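# Slide loose cube into open corner to complete square

## Task

Bring the loose cube into the empty corner of the group so that all four cubes form a closed square, with the loose cube's faces touching both adjacent cubes flush. Then release it and pull the gripper away; the result only counts if the cubes stay in place without the robot holding them.

## Robot and tools

Robot: one Kinova Gen3 seven-joint arm carrying a Robotiq 2F-85 two-finger parallel gripper. There is a single arm, so every motion argument is one list for that arm. Cameras: cam_high, cam_low and cam_wrist, each 896x504 pixels.

Frames. The scene frame has its origin on the table surface directly under the arm base, +z up, and +y to the left when facing along +x. Result lines report end_effector_position (metres) and end_effector_quat_wxyz in this scene frame; the printed position can be a little off, more so when the arm reaches far. The base may be tilted relative to the table. The gripper's own frame: +z runs out along the fingers, +y is the direction the pads close along. end_effector_position is the point midway between the pads when they are shut; closed fingertips extend about 19 mm past it (about 6 mm when fully open), and closing pushes the tips about 13 mm further out, so keep that margin above the table.

The 8-number row, used by both execute_actions and move: [dx, dy, dz, rx, ry, rz, position, speed], each a plain number in -1..1. The first six are an offset, not a pose: a target displacement expressed in the gripper's own axes, measured from the gripper pose shown in the most recent result that displays it (before any such result, or for a second call in the same reply, from where the arm is when the action begins). Scale: 1.0 equals 0.6 m for dx, dy, dz and 180 degrees for rx, ry, rz, which together form one rotation vector. Every row in an action is measured from that same reference, not from the row before. All-zero offsets are not a pause; they pull the hand back to the reference pose. position sets finger opening: +1 fully open (85 mm), 0 about 41 mm, about -0.8 pads touching, -1 close until blocked (full grip force, roughly 190 to 235 N per pad, chosen by the arm). speed sets how fast the gap changes: about 20 mm/s at -1, 85 at 0, 150 at +1.

execute_actions: argument actions is a list with zero or one item. Empty list just reports the state. An item with rows (1 to 15 rows of 8 numbers) and optional steps (up to 15, default 15) runs that many 1/30 s control steps, one row per step, repeating the last row if rows run out. An item with only steps (up to 300) is a wait counted from the previous result. Optional pictures (true/false) controls whether images come back. A refused call sends nothing.

move: argument target is one 8-number row as above (offset from the reference pose); speed is the path's top speed in m/s, 0.002 to 0.5, default 0.25, with rotation capped at twice that value in rad/s. The hand follows a straight path lasting 0.5 to 10 s (cut off at 10 s), turning the shorter way. It does not stop for obstacles; contact is harder at higher speed and when the target lies deeper past the contact point. Finger values are sent at the start. The result adds a move: line giving how it ended (done, off_target, moving, held, fault), which limits acted (paced = the commanded pose was clipped; held = a check blocked some steps, after which the arm may jump faster than requested) and the remaining distance to target.

wait: seconds from 0 to 10; nothing new is commanded. zoom_image: camera (one of the three names) and region [x0, y0, x1, y1] in pixels, at most 504x504, returning a finer crop of that camera's latest image. read_manual: only returns licence text. finished_scene: pass the number of the current scene to end and grade it; it cannot be reversed. Replying without any tool call ends everything.

Control behaviour. Each step the commanded pose is limited to within 70 mm and 16 degrees of the measured pose, and damped inverse kinematics favours position over orientation. A large offset may need several actions; after an action the arm only continues up to the last clipped pose, so read the reported pose and send the remainder. A Hand target line shows where the controller is heading. The simulation keeps running between calls. "pose unreachable" means the clearance check altered or blocked the command; HELD marks affected steps.

Gripping. Close with position -1 and keep sending it. For a gentle hold, open first, then command slightly narrower than the object. Release by commanding a position wider than the object. position_measured_pct is about 50 - 50*position (0 = fully open); stopping below about 90 means something is held or in the way, about 90 or more means the pads met on nothing or something tiny. Fingers can re-close on their own if the object shifts or is lost. Expect occasional brief tugs on a held object.

Hazards. Contact torque reaching a joint's load limit (48.6 N m for the first four joints, 30.6 N m for the wrist joints, including held weight) halts the arm for 10 s and cancels the call. Holding loads heats motors: a MOTOR HOT warning from 60 degC, and at 75 degC an OVER-TEMPERATURE FAULT lets the arm sag. Avoid slamming, hard pushes, dropping the cube, or knocking anything off the table, which fails the task. Typical order: look, approach above the loose cube, descend, grip or nudge it into the corner gently so it seats flush against both neighbours, release by opening, lift clear, check images, then call finished_scene.

Each tool is called after "Emit:" as name([rows], argument=value, ...), one row to a line, values as JSON.

## Session

I'll start by looking at the current state.

Emit:
execute_actions(actions=[])

Scene clock: 0.00 s of 5100.00 s.
end_effector_position=(+0.5576, +0.1618, +0.2890) position_measured_pct=0.0 end_effector_quat_wxyz=(-0.019, -0.221, +0.961, +0.167)
Joint positions: [-0.579  1.305  0.129  0.59   0.188  1.602  1.365]
Joint velocities: [ 0. -0. -0. -0.  0. -0. -0.]
Hand target: +0.558, +0.162, +0.289; -0.019, -0.221, +0.961, +0.167

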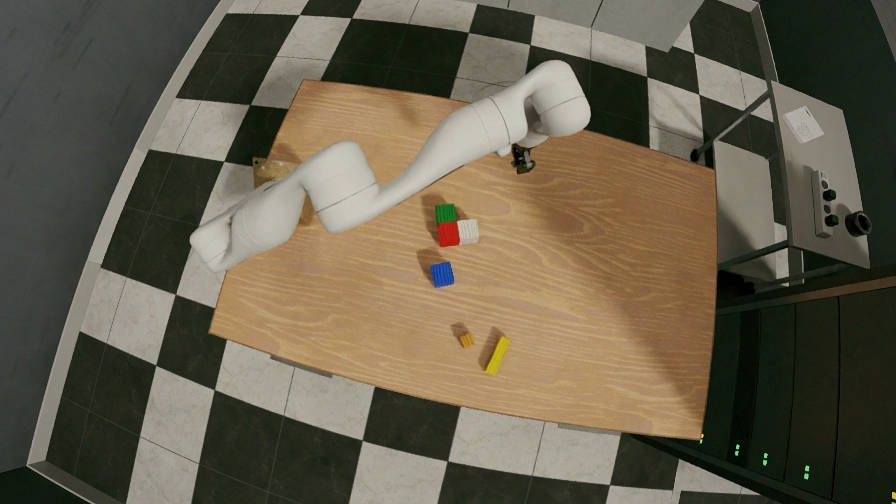

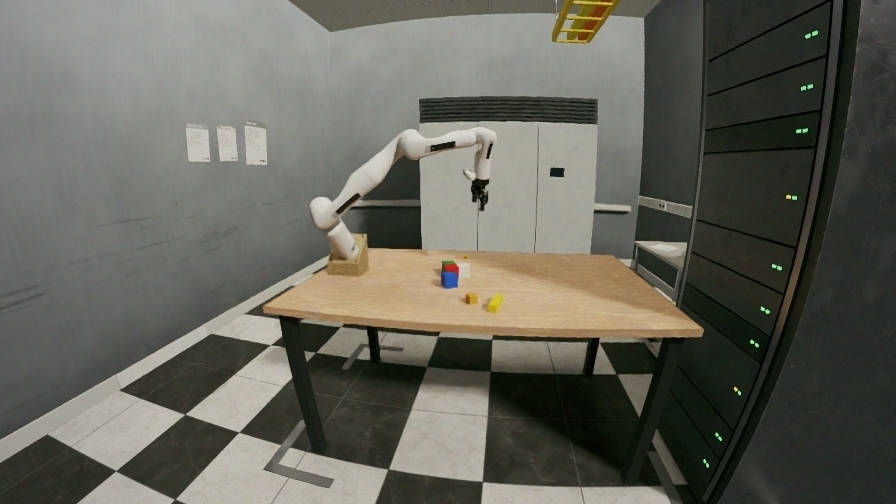

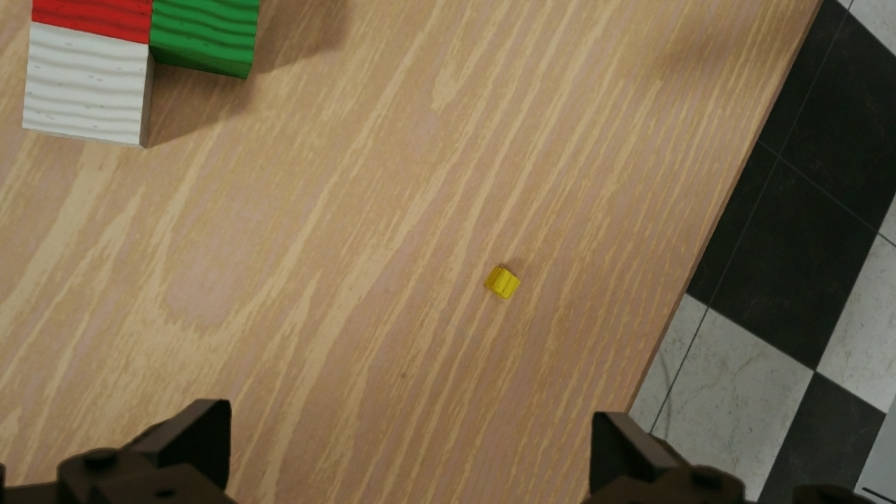

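Emit:
zoom_image(camera="cam_high", region=[380, 170, 540, 310])

Emit:
zoom_image(camera="cam_low", region=[400, 230, 540, 320])

Region (380, 170, 540, 310) of cam_high's 896x504 image, scaled by 3.150, with more detail than that image has; it fills the top 441 rows of this view, and the rest is white.

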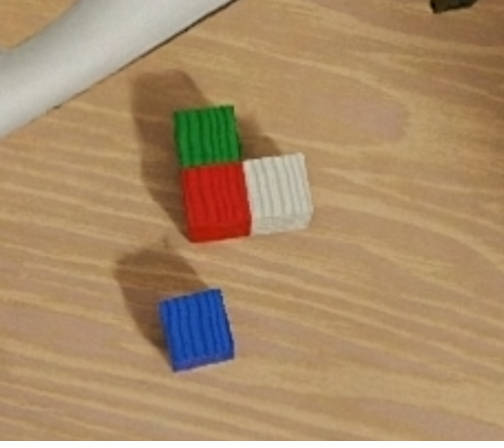

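Region (400, 230, 540, 320) of cam_low's 896x504 image, scaled by 3.600, with more detail than that image has; it fills the top 324 rows of this view, and the rest is white.

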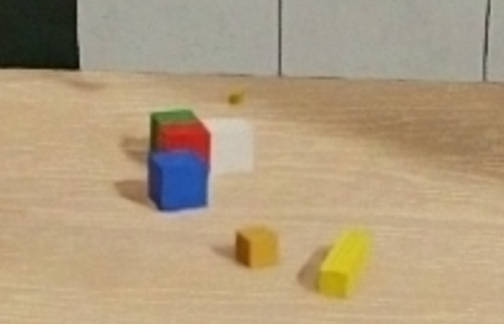

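Emit:
move(target=[0.1857, -0.1837, 0.0505, 0.107, 0.0113, 0.005, 1, 0], speed=0.2)

Scene clock: 84.13 s of 5100.00 s.
end_effector_position=(+0.4996, +0.0302, +0.2190) position_measured_pct=0.0 end_effector_quat_wxyz=(-0.001, -0.217, +0.976, -0.000)
Joint positions: [-0.691  1.059  0.277  1.285  0.416  1.295  1.232]
Joint velocities: [-0.006 -0.009 -0.003  0.006  0.001 -0.001 -0.002]
Hand target: +0.500, +0.030, +0.220; -0.000, -0.217, +0.976, +0.000
Off the commanded pose: 0.001 m, 0 deg.
After step 90, 79.87 s passed at rest.
move: done

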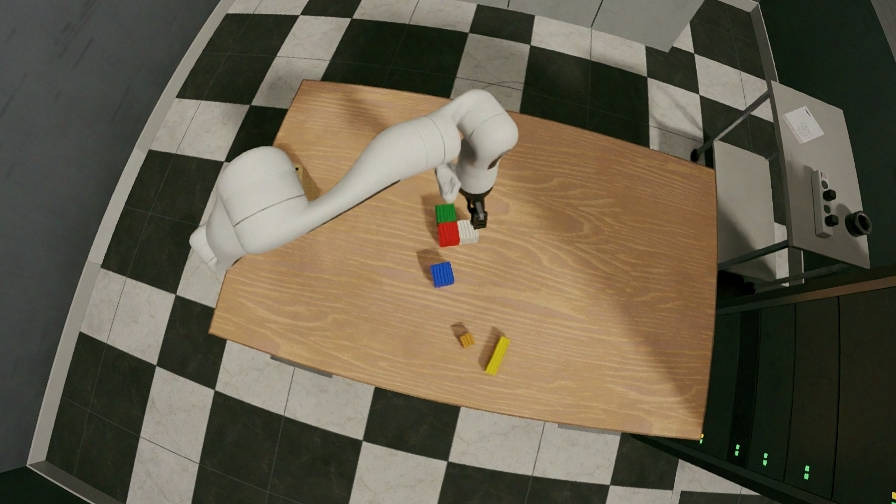

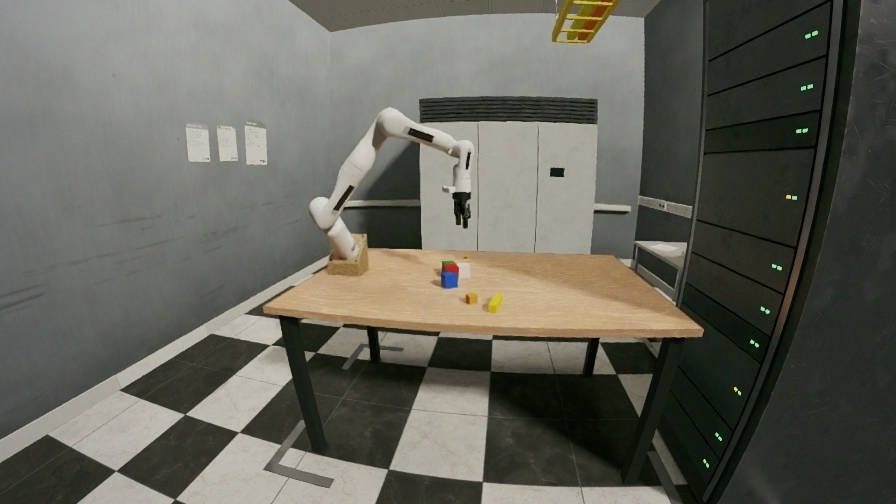

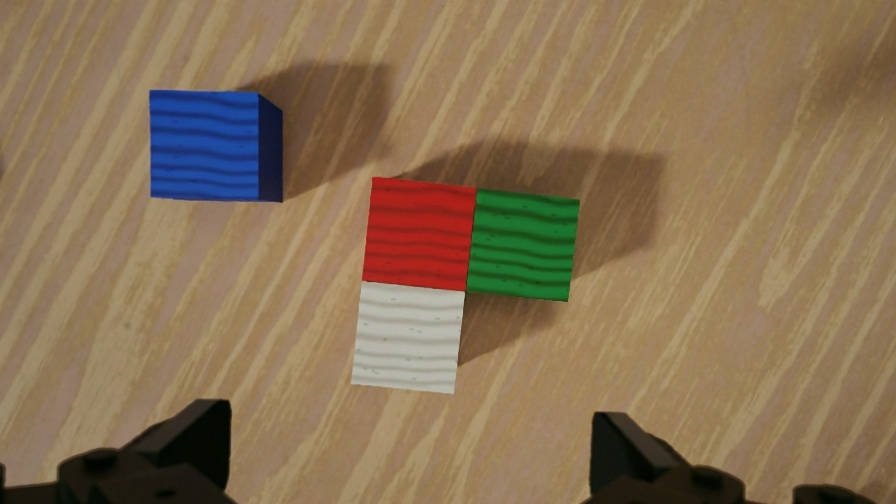

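Emit:
zoom_image(camera="cam_wrist", region=[130, 70, 382, 230])

Emit:
zoom_image(camera="cam_wrist", region=[330, 160, 610, 410])

Region (130, 70, 382, 230) of cam_wrist's 896x504 image, scaled by 2.000; it fills the top 320 rows of this view, and the rest is white.

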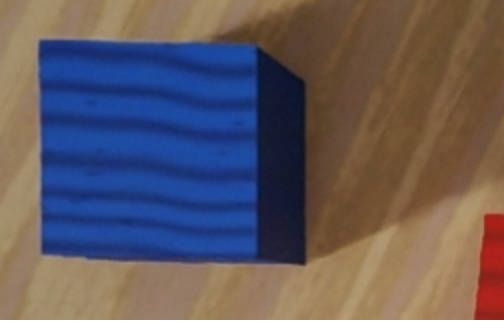

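Region (330, 160, 610, 410) of cam_wrist's 896x504 image, scaled by 1.800; it fills the top 450 rows of this view, and the rest is white.

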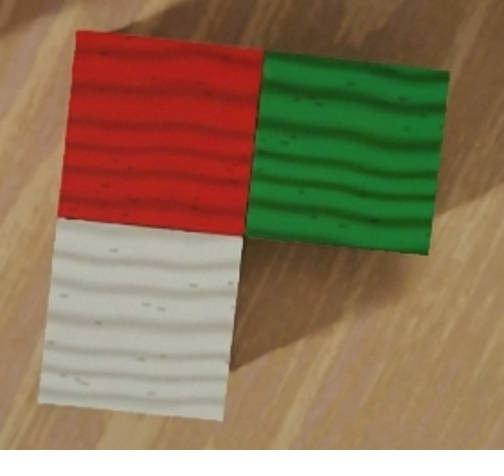

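Emit:
move(target=[0.129, -0.182, 0.1483, 0, 0, -0.0039, 1, 0], speed=0.2)

Scene clock: 205.33 s of 5100.00 s.
end_effector_position=(+0.4752, -0.1008, +0.1300) position_measured_pct=0.0 end_effector_quat_wxyz=(-0.000, -0.223, +0.975, +0.000)
Joint positions: [-0.542  0.876  0.355  1.666  0.554  0.995  1.294]
Joint velocities: [ 0.002 -0.005  0.002  0.003 -0.001 -0.001  0.001]
Hand target: +0.475, -0.101, +0.130; -0.000, -0.223, +0.975, +0.000
Off the commanded pose: 0.001 m, 0 deg.
After step 90, 117.00 s passed at rest.
move: done

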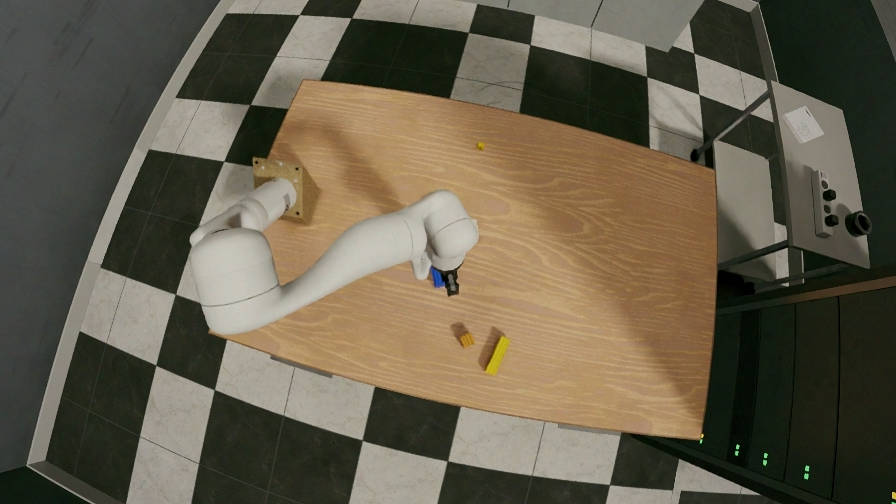

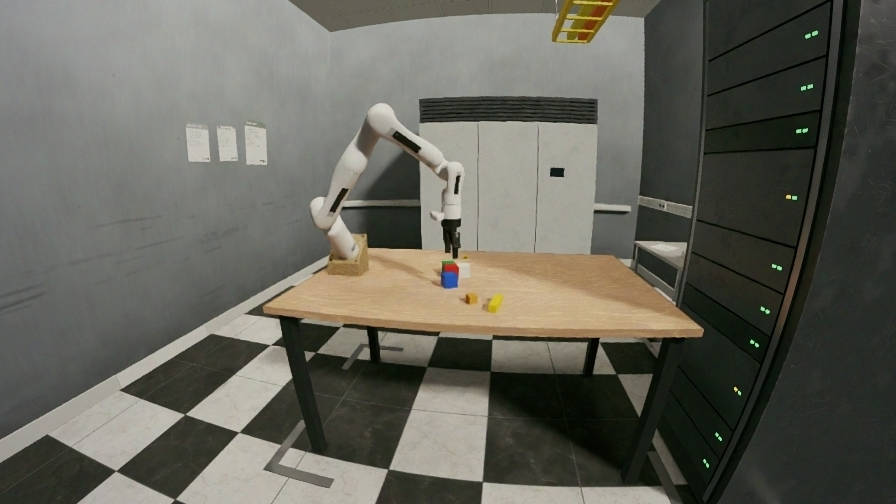

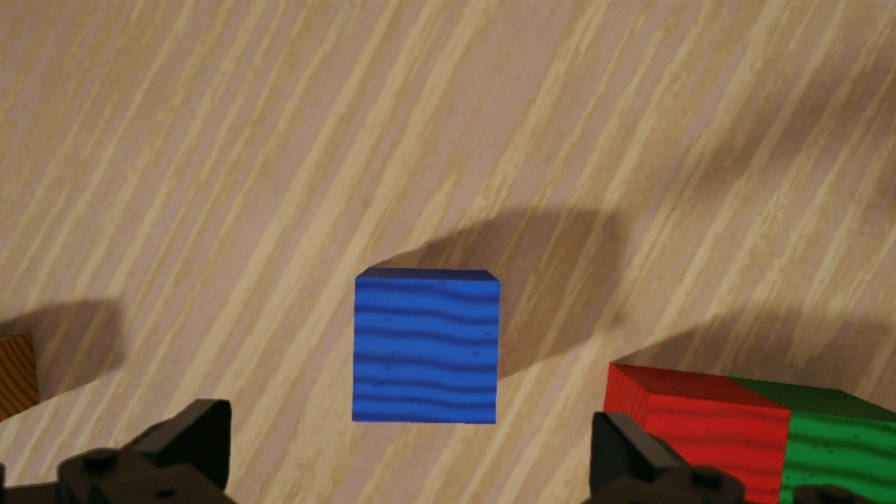

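Emit:
move(target=[0, 0.002, 0.1567, 0, 0, 0, 0.55, 0], speed=0.12)

Scene clock: 223.13 s of 5100.00 s.
end_effector_position=(+0.4749, -0.0996, +0.0363) position_measured_pct=22.2 end_effector_quat_wxyz=(-0.000, -0.223, +0.975, +0.000)
Joint positions: [-0.446  1.004  0.392  1.732  0.628  0.767  1.236]
Joint velocities: [-0.     0.004  0.    -0.    -0.    -0.    -0.   ]
Hand target: +0.475, -0.100, +0.036; -0.001, -0.223, +0.975, +0.000
Off the commanded pose: 0.000 m, 0 deg.
After step 90, 13.67 s passed at rest.
move: done

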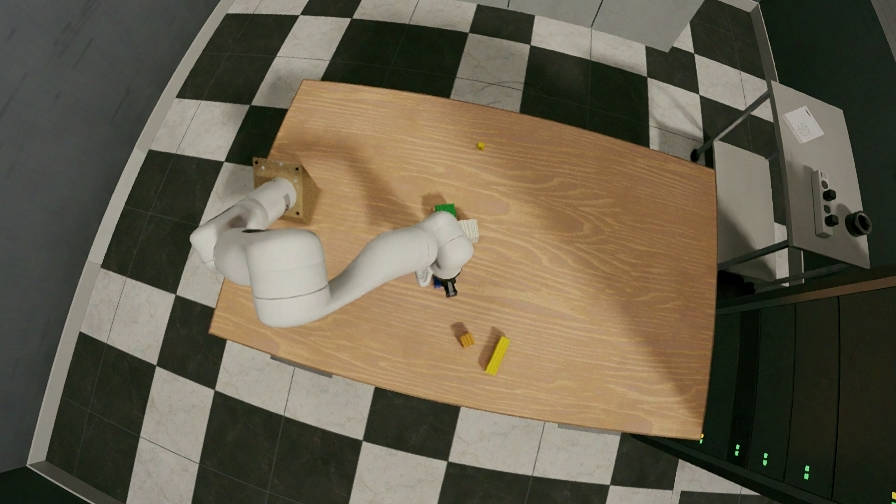

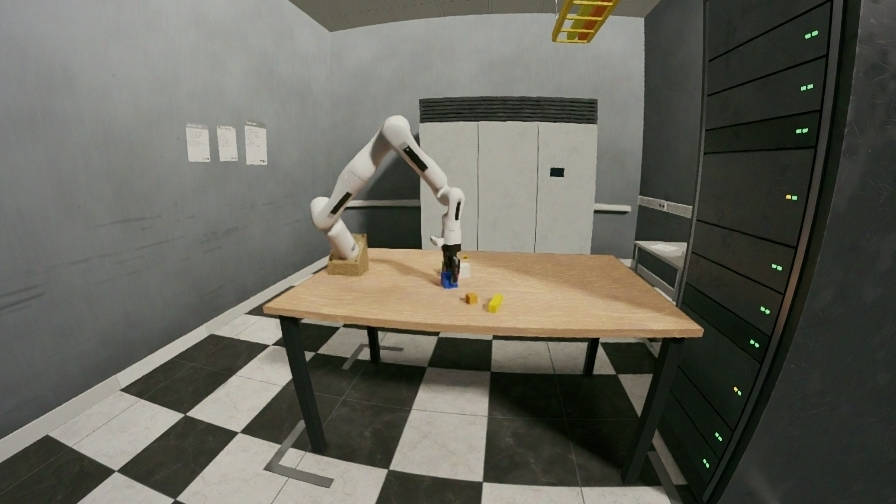

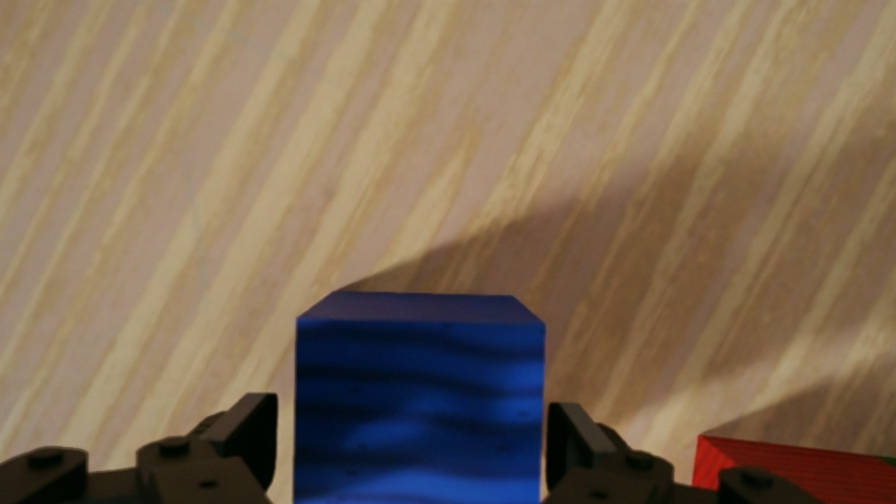

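Emit:
execute_actions([
  {"rows": [[0,0,0,0,0,0,-1,-0.3]], "steps": 15},
])

Scene clock: 229.73 s of 5100.00 s.
end_effector_position=(+0.4751, -0.0994, +0.0369) position_measured_pct=42.1 end_effector_quat_wxyz=(+0.000, -0.223, +0.975, +0.001)
Joint positions: [-0.446  1.003  0.392  1.732  0.628  0.768  1.236]
Joint velocities: [ 0.001  0.     0.     0.001  0.    -0.    -0.   ]
Hand target: +0.475, -0.100, +0.036; -0.000, -0.223, +0.975, +0.000
Off the commanded pose: 0.001 m, 0 deg.
Steps of this call (steps 1 to 90: nothing new was sent; then 3.10 s passed at rest; steps 91 to 105: all 15 steps of this action). Readings (end_effector_position | what the end effector reports):
91: (+0.4748, -0.0996, +0.0361) | position_measured_pct=22.2
92: (+0.4749, -0.0996, +0.0362) | position_measured_pct=22.6
94: (+0.4749, -0.0996, +0.0363) | position_measured_pct=25.8
98: (+0.4749, -0.0996, +0.0363) | position_measured_pct=34.5
105: the state above

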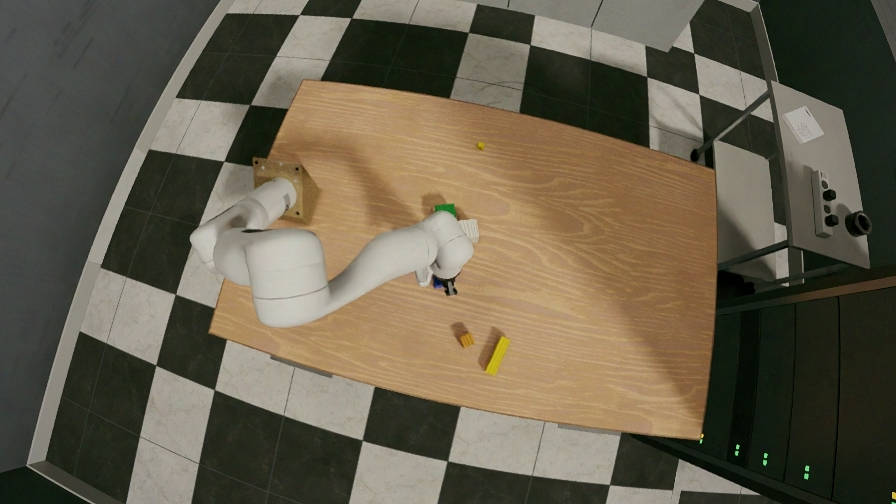

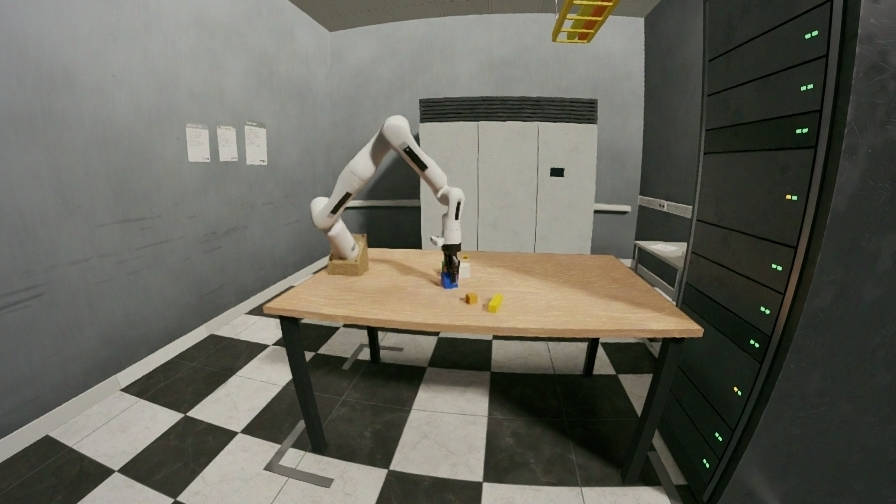

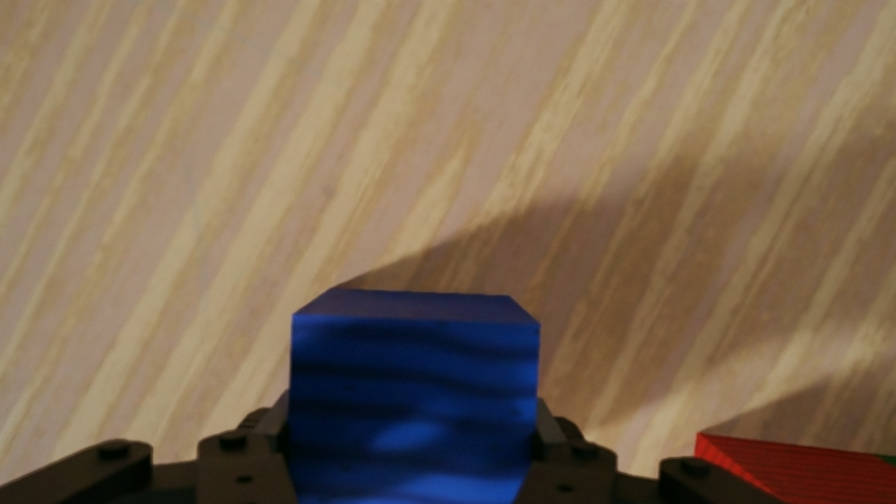

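Emit:
move(target=[0, 0, -0.125, 0, 0, 0, -1, 0], speed=0.12)

Scene clock: 243.57 s of 5100.00 s.
end_effector_position=(+0.4749, -0.0996, +0.1116) position_measured_pct=42.1 end_effector_quat_wxyz=(-0.000, -0.223, +0.975, +0.000)
Joint positions: [-0.524  0.899  0.361  1.686  0.568  0.947  1.281]
Joint velocities: [-0.002 -0.004 -0.    -0.001  0.     0.001 -0.   ]
Hand target: +0.475, -0.100, +0.112; +0.000, -0.223, +0.975, +0.000
Off the commanded pose: 0.000 m, 0 deg.
After step 90, 9.87 s passed at rest.
move: done

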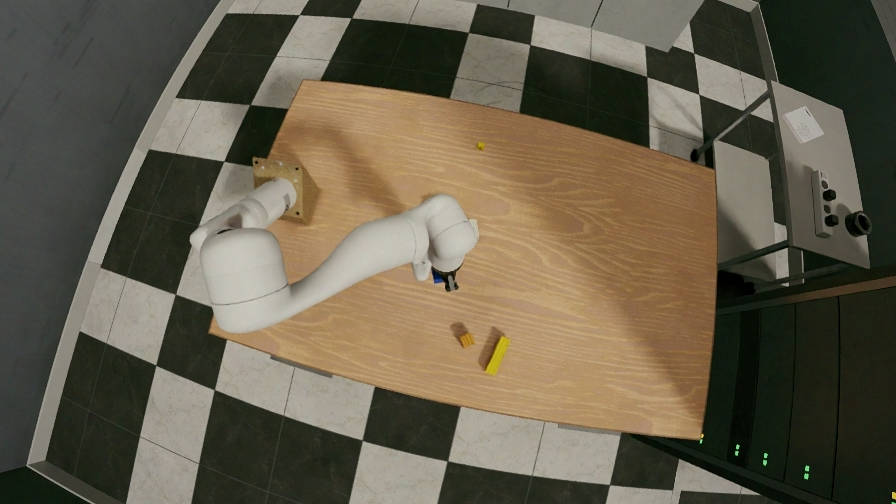

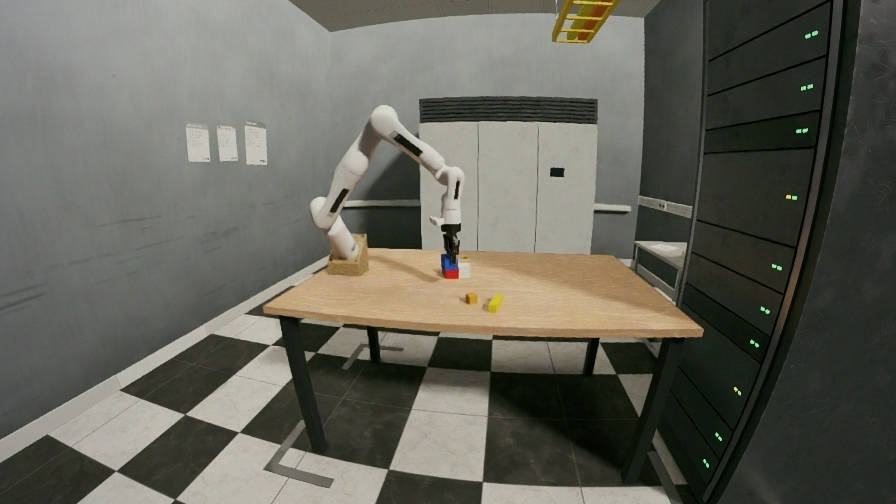

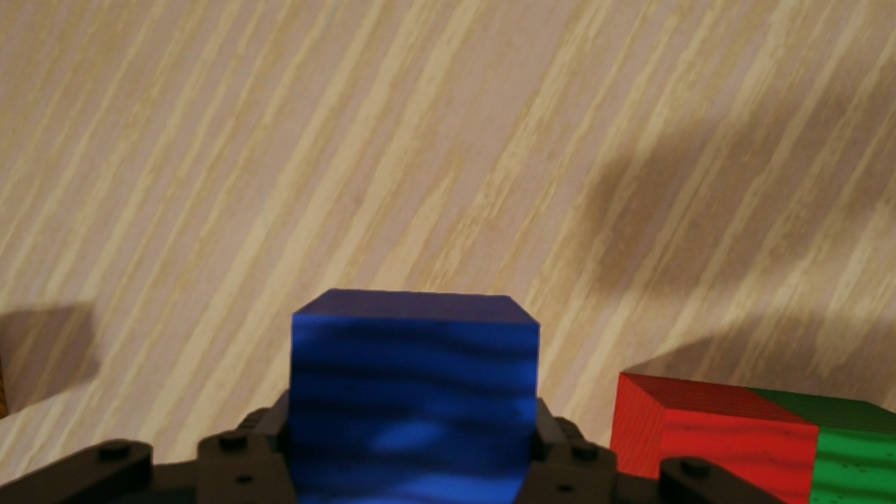

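Emit:
move(target=[-0.2145, 0.2417, 0, 0, 0, 0.0254, -1, 0], speed=0.18)

Scene clock: 249.93 s of 5100.00 s.
end_effector_position=(+0.5286, +0.0862, +0.1122) position_measured_pct=42.1 end_effector_quat_wxyz=(-0.000, -0.183, +0.983, +0.000)
Joint positions: [-0.611  1.285  0.281  1.198  0.423  1.141  1.134]
Joint velocities: [ 0.002  0.01  -0.001 -0.006 -0.     0.002  0.   ]
Hand target: +0.528, +0.086, +0.112; -0.000, -0.184, +0.983, +0.000
Off the commanded pose: 0.001 m, 0 deg.
After step 90, 1.87 s passed at rest.
move: done

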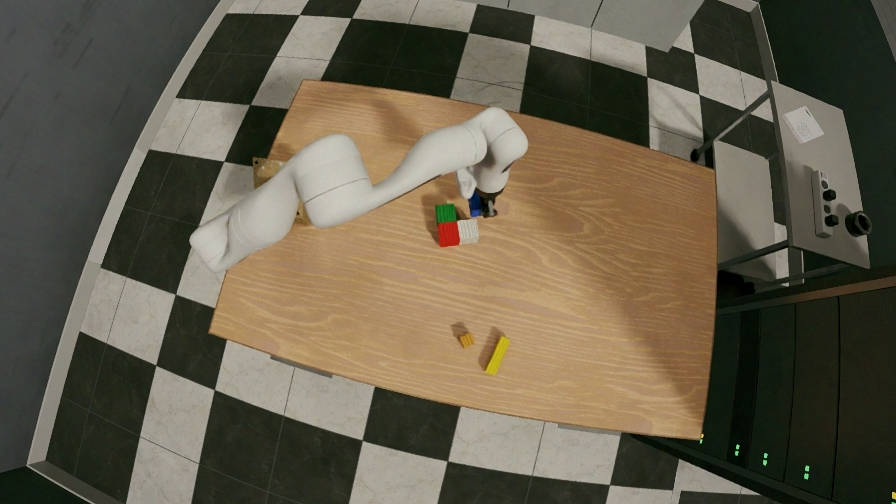

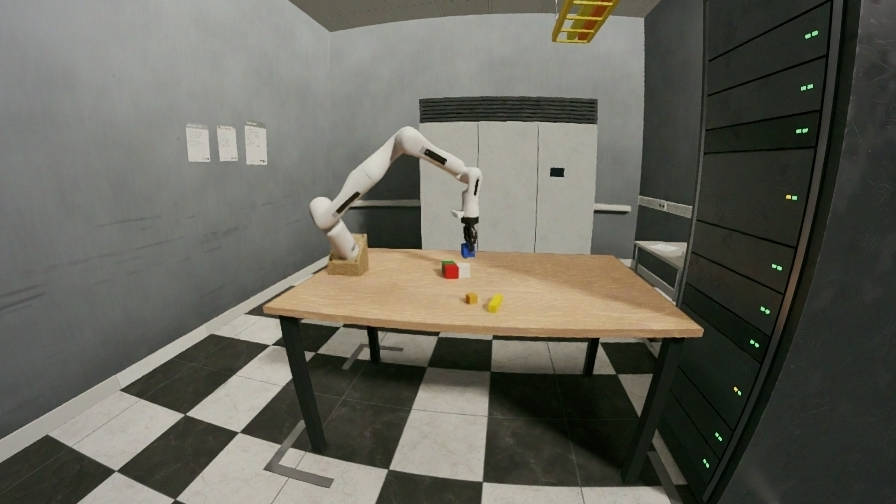

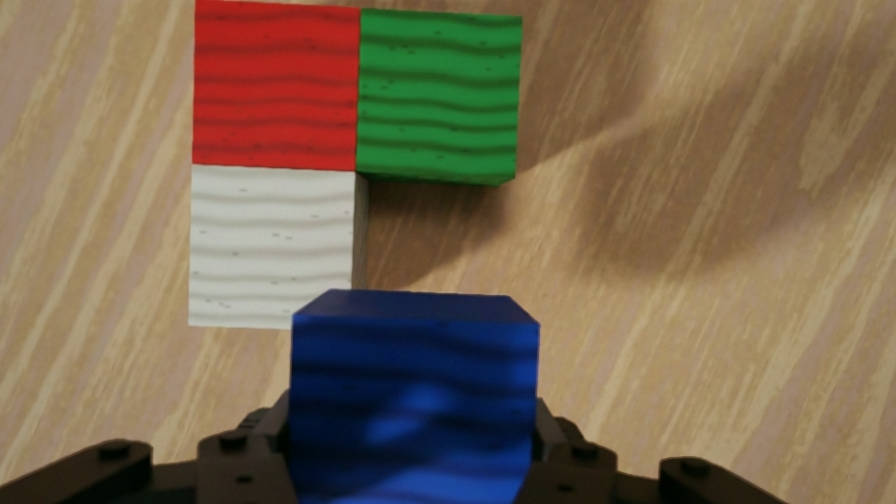

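Emit:
zoom_image(camera="cam_wrist", region=[270, 140, 550, 340])

Region (270, 140, 550, 340) of cam_wrist's 896x504 image, scaled by 1.800; it fills the top 360 rows of this view, and the rest is white.

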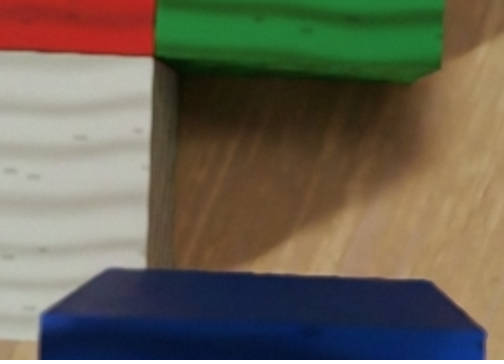

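Emit:
execute_actions([
  {"rows": [[0,0.002,0,0,0,0,-1,0],[0,0.004,0,0,0,0,-1,0],[0,0.006,0,0,0,0,-1,0],[0,0.007,0,0,0,0,-1,0]], "steps": 15},
])

Scene clock: 332.80 s of 5100.00 s.
end_effector_position=(+0.5271, +0.0901, +0.1122) position_measured_pct=42.1 end_effector_quat_wxyz=(-0.000, -0.183, +0.983, +0.000)
Joint positions: [-0.615  1.29   0.279  1.196  0.421  1.142  1.129]
Joint velocities: [-0.  0. -0.  0. -0.  0.  0.]
Hand target: +0.527, +0.090, +0.112; -0.000, -0.183, +0.983, +0.000
Off the commanded pose: 0.000 m, 0 deg.
Steps of this call (steps 1 to 90: nothing new was sent; then 79.37 s passed at rest; steps 91 to 105: all 15 steps of this action). Readings (end_effector_position | what the end effector reports):
91: (+0.5284, +0.0865, +0.1117) | position_measured_pct=42.1
92: (+0.5283, +0.0869, +0.1119) | position_measured_pct=42.1
94: (+0.5277, +0.0887, +0.1120) | position_measured_pct=42.1
98: (+0.5271, +0.0901, +0.1122) | position_measured_pct=42.1
105: the state above

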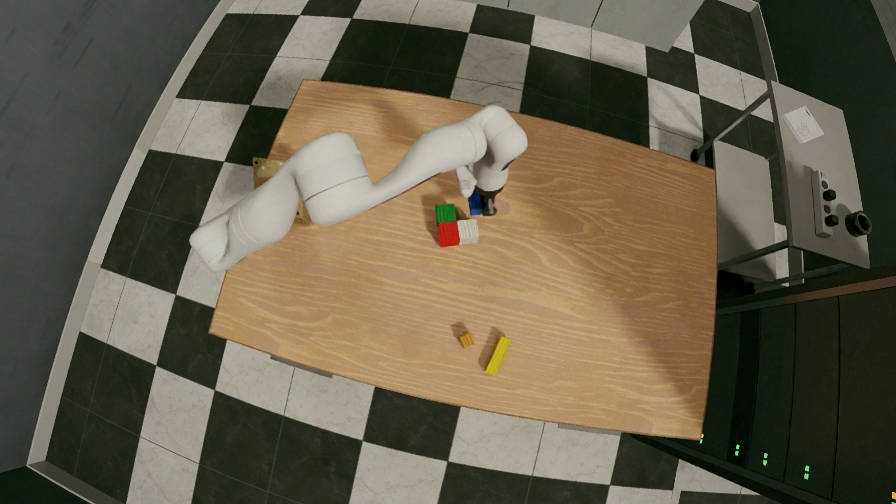

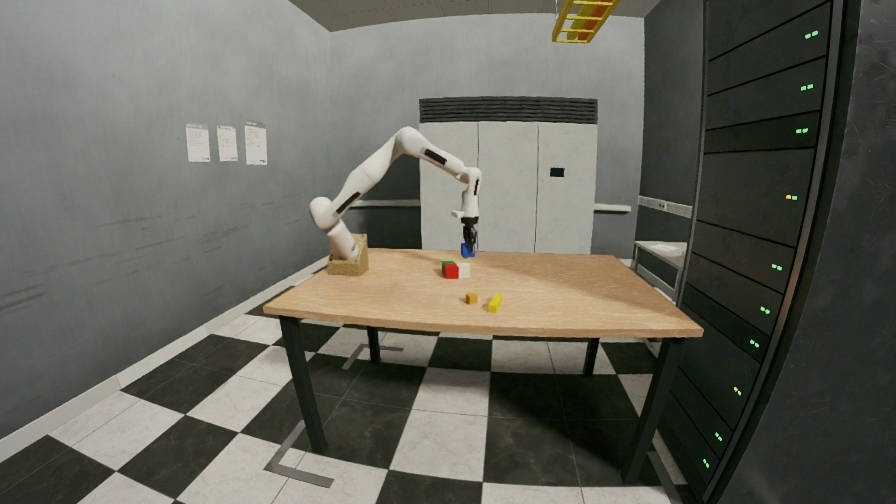

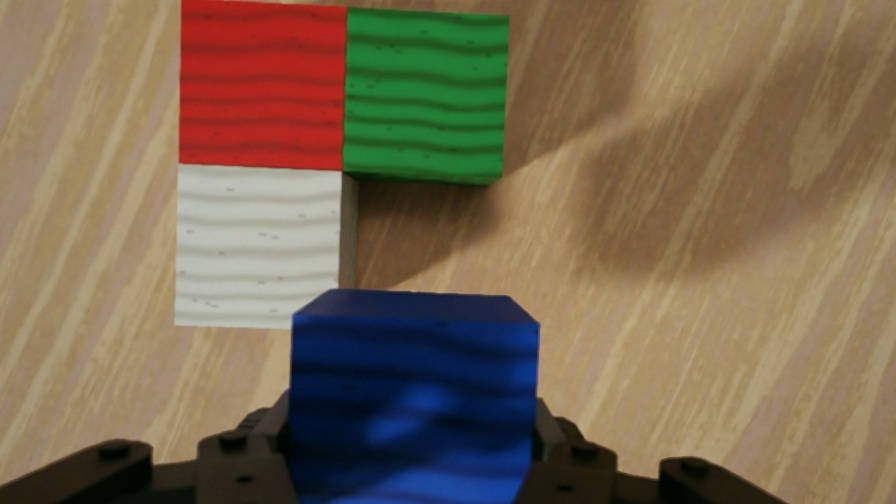

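Emit:
move(target=[0, 0.0015, 0.027, 0, 0, 0, -1, 0], speed=0.08)

Scene clock: 342.33 s of 5100.00 s.
end_effector_position=(+0.5268, +0.0910, +0.0960) position_measured_pct=42.1 end_effector_quat_wxyz=(-0.000, -0.183, +0.983, +0.000)
Joint positions: [-0.604  1.307  0.283  1.209  0.427  1.108  1.122]
Joint velocities: [ 0.     0.001 -0.     0.    -0.    -0.001 -0.   ]
Hand target: +0.527, +0.091, +0.096; -0.000, -0.183, +0.983, +0.000
Off the commanded pose: 0.000 m, 0 deg.
After step 90, 5.83 s passed at rest.
move: done

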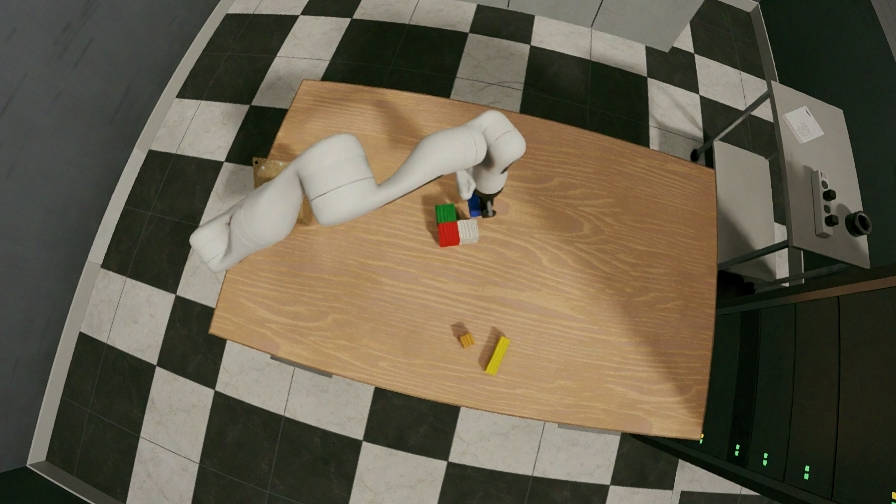

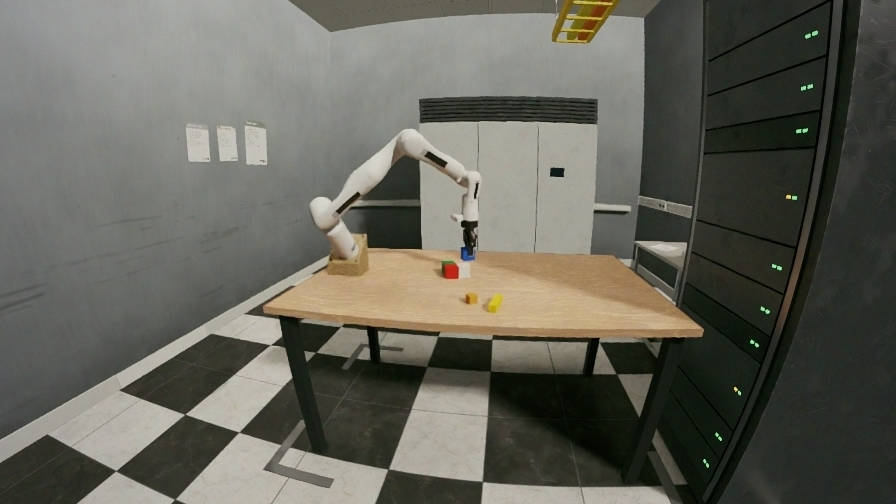

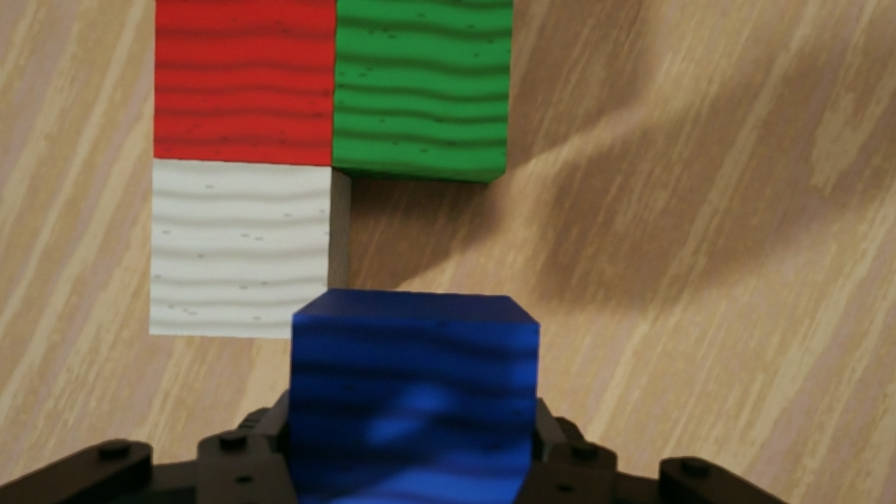

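Emit:
zoom_image(camera="cam_wrist", region=[270, 140, 470, 340])

Region (270, 140, 470, 340) of cam_wrist's 896x504 image, scaled by 2.520.

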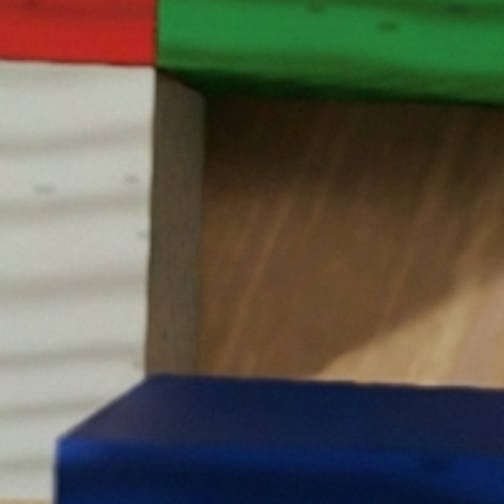

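Emit:
move(target=[0, 0.0012, 0.0817, 0, 0, 0, -1, 0], speed=0.06)

Scene clock: 356.03 s of 5100.00 s.
end_effector_position=(+0.5267, +0.0917, +0.0472) position_measured_pct=42.1 end_effector_quat_wxyz=(-0.000, -0.183, +0.983, +0.000)
Joint positions: [-0.565  1.361  0.295  1.239  0.448  1.012  1.105]
Joint velocities: [ 0.002  0.001 -0.    -0.001 -0.    -0.001  0.   ]
Hand target: +0.527, +0.092, +0.047; -0.000, -0.183, +0.983, +0.000
Off the commanded pose: 0.000 m, 0 deg.
After step 90, 9.60 s passed at rest.
move: done

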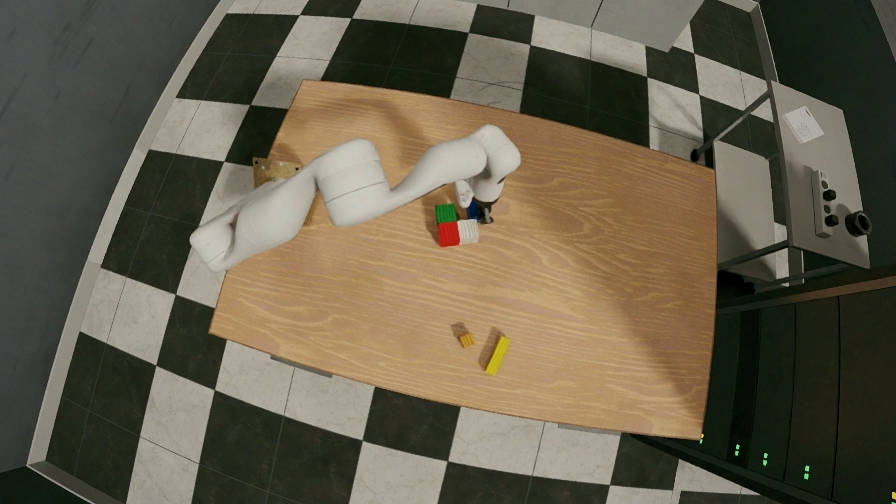

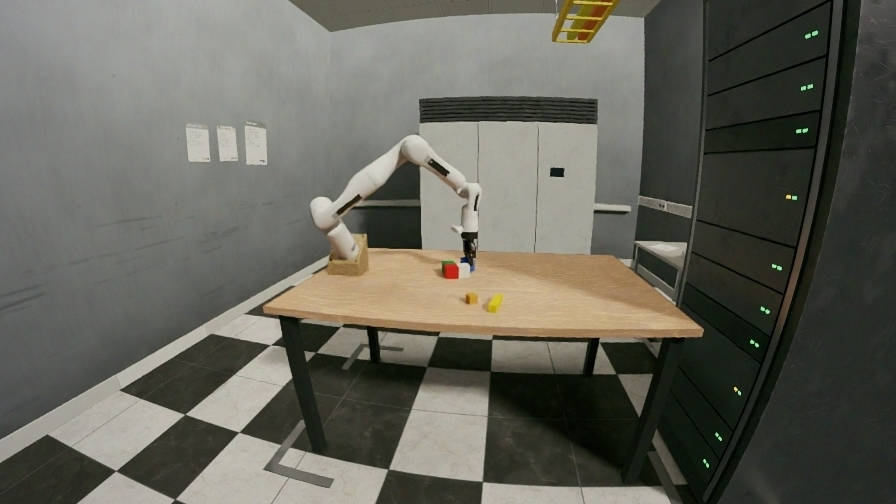

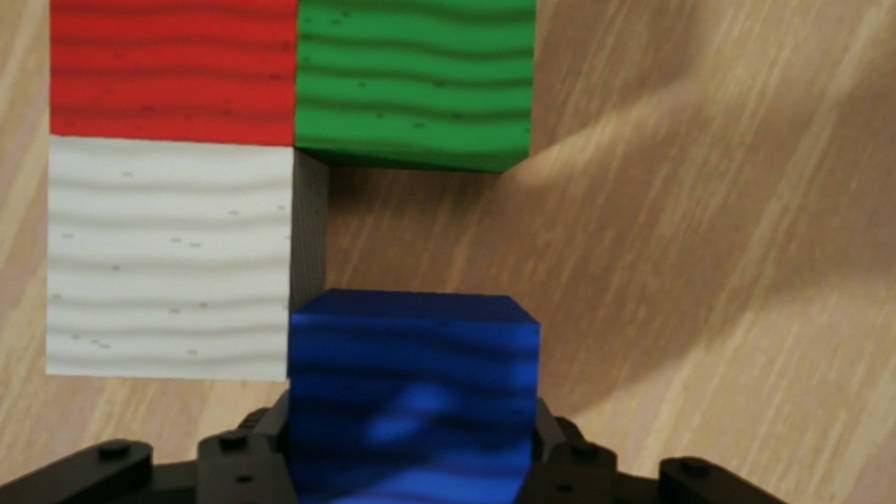

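Emit:
zoom_image(camera="cam_wrist", region=[230, 240, 400, 410])

Emit:
zoom_image(camera="cam_low", region=[420, 220, 520, 300])

Region (230, 240, 400, 410) of cam_wrist's 896x504 image, scaled by 2.965.

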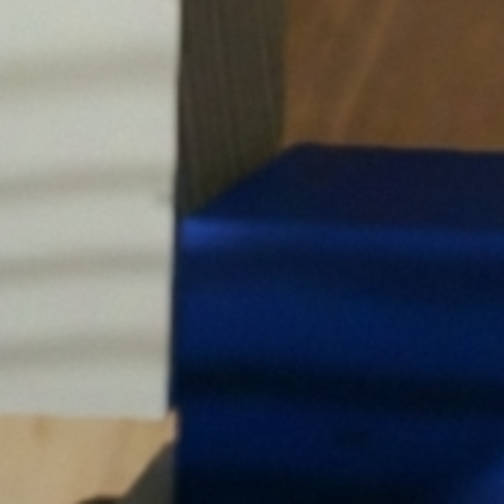

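Region (420, 220, 520, 300) of cam_low's 896x504 image, scaled by 5.040, with more detail than that image has; it fills the top 403 rows of this view, and the rest is white.

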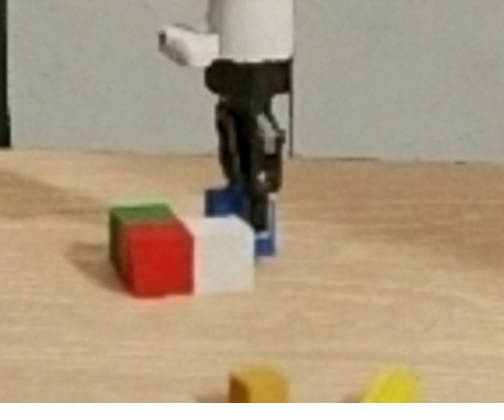

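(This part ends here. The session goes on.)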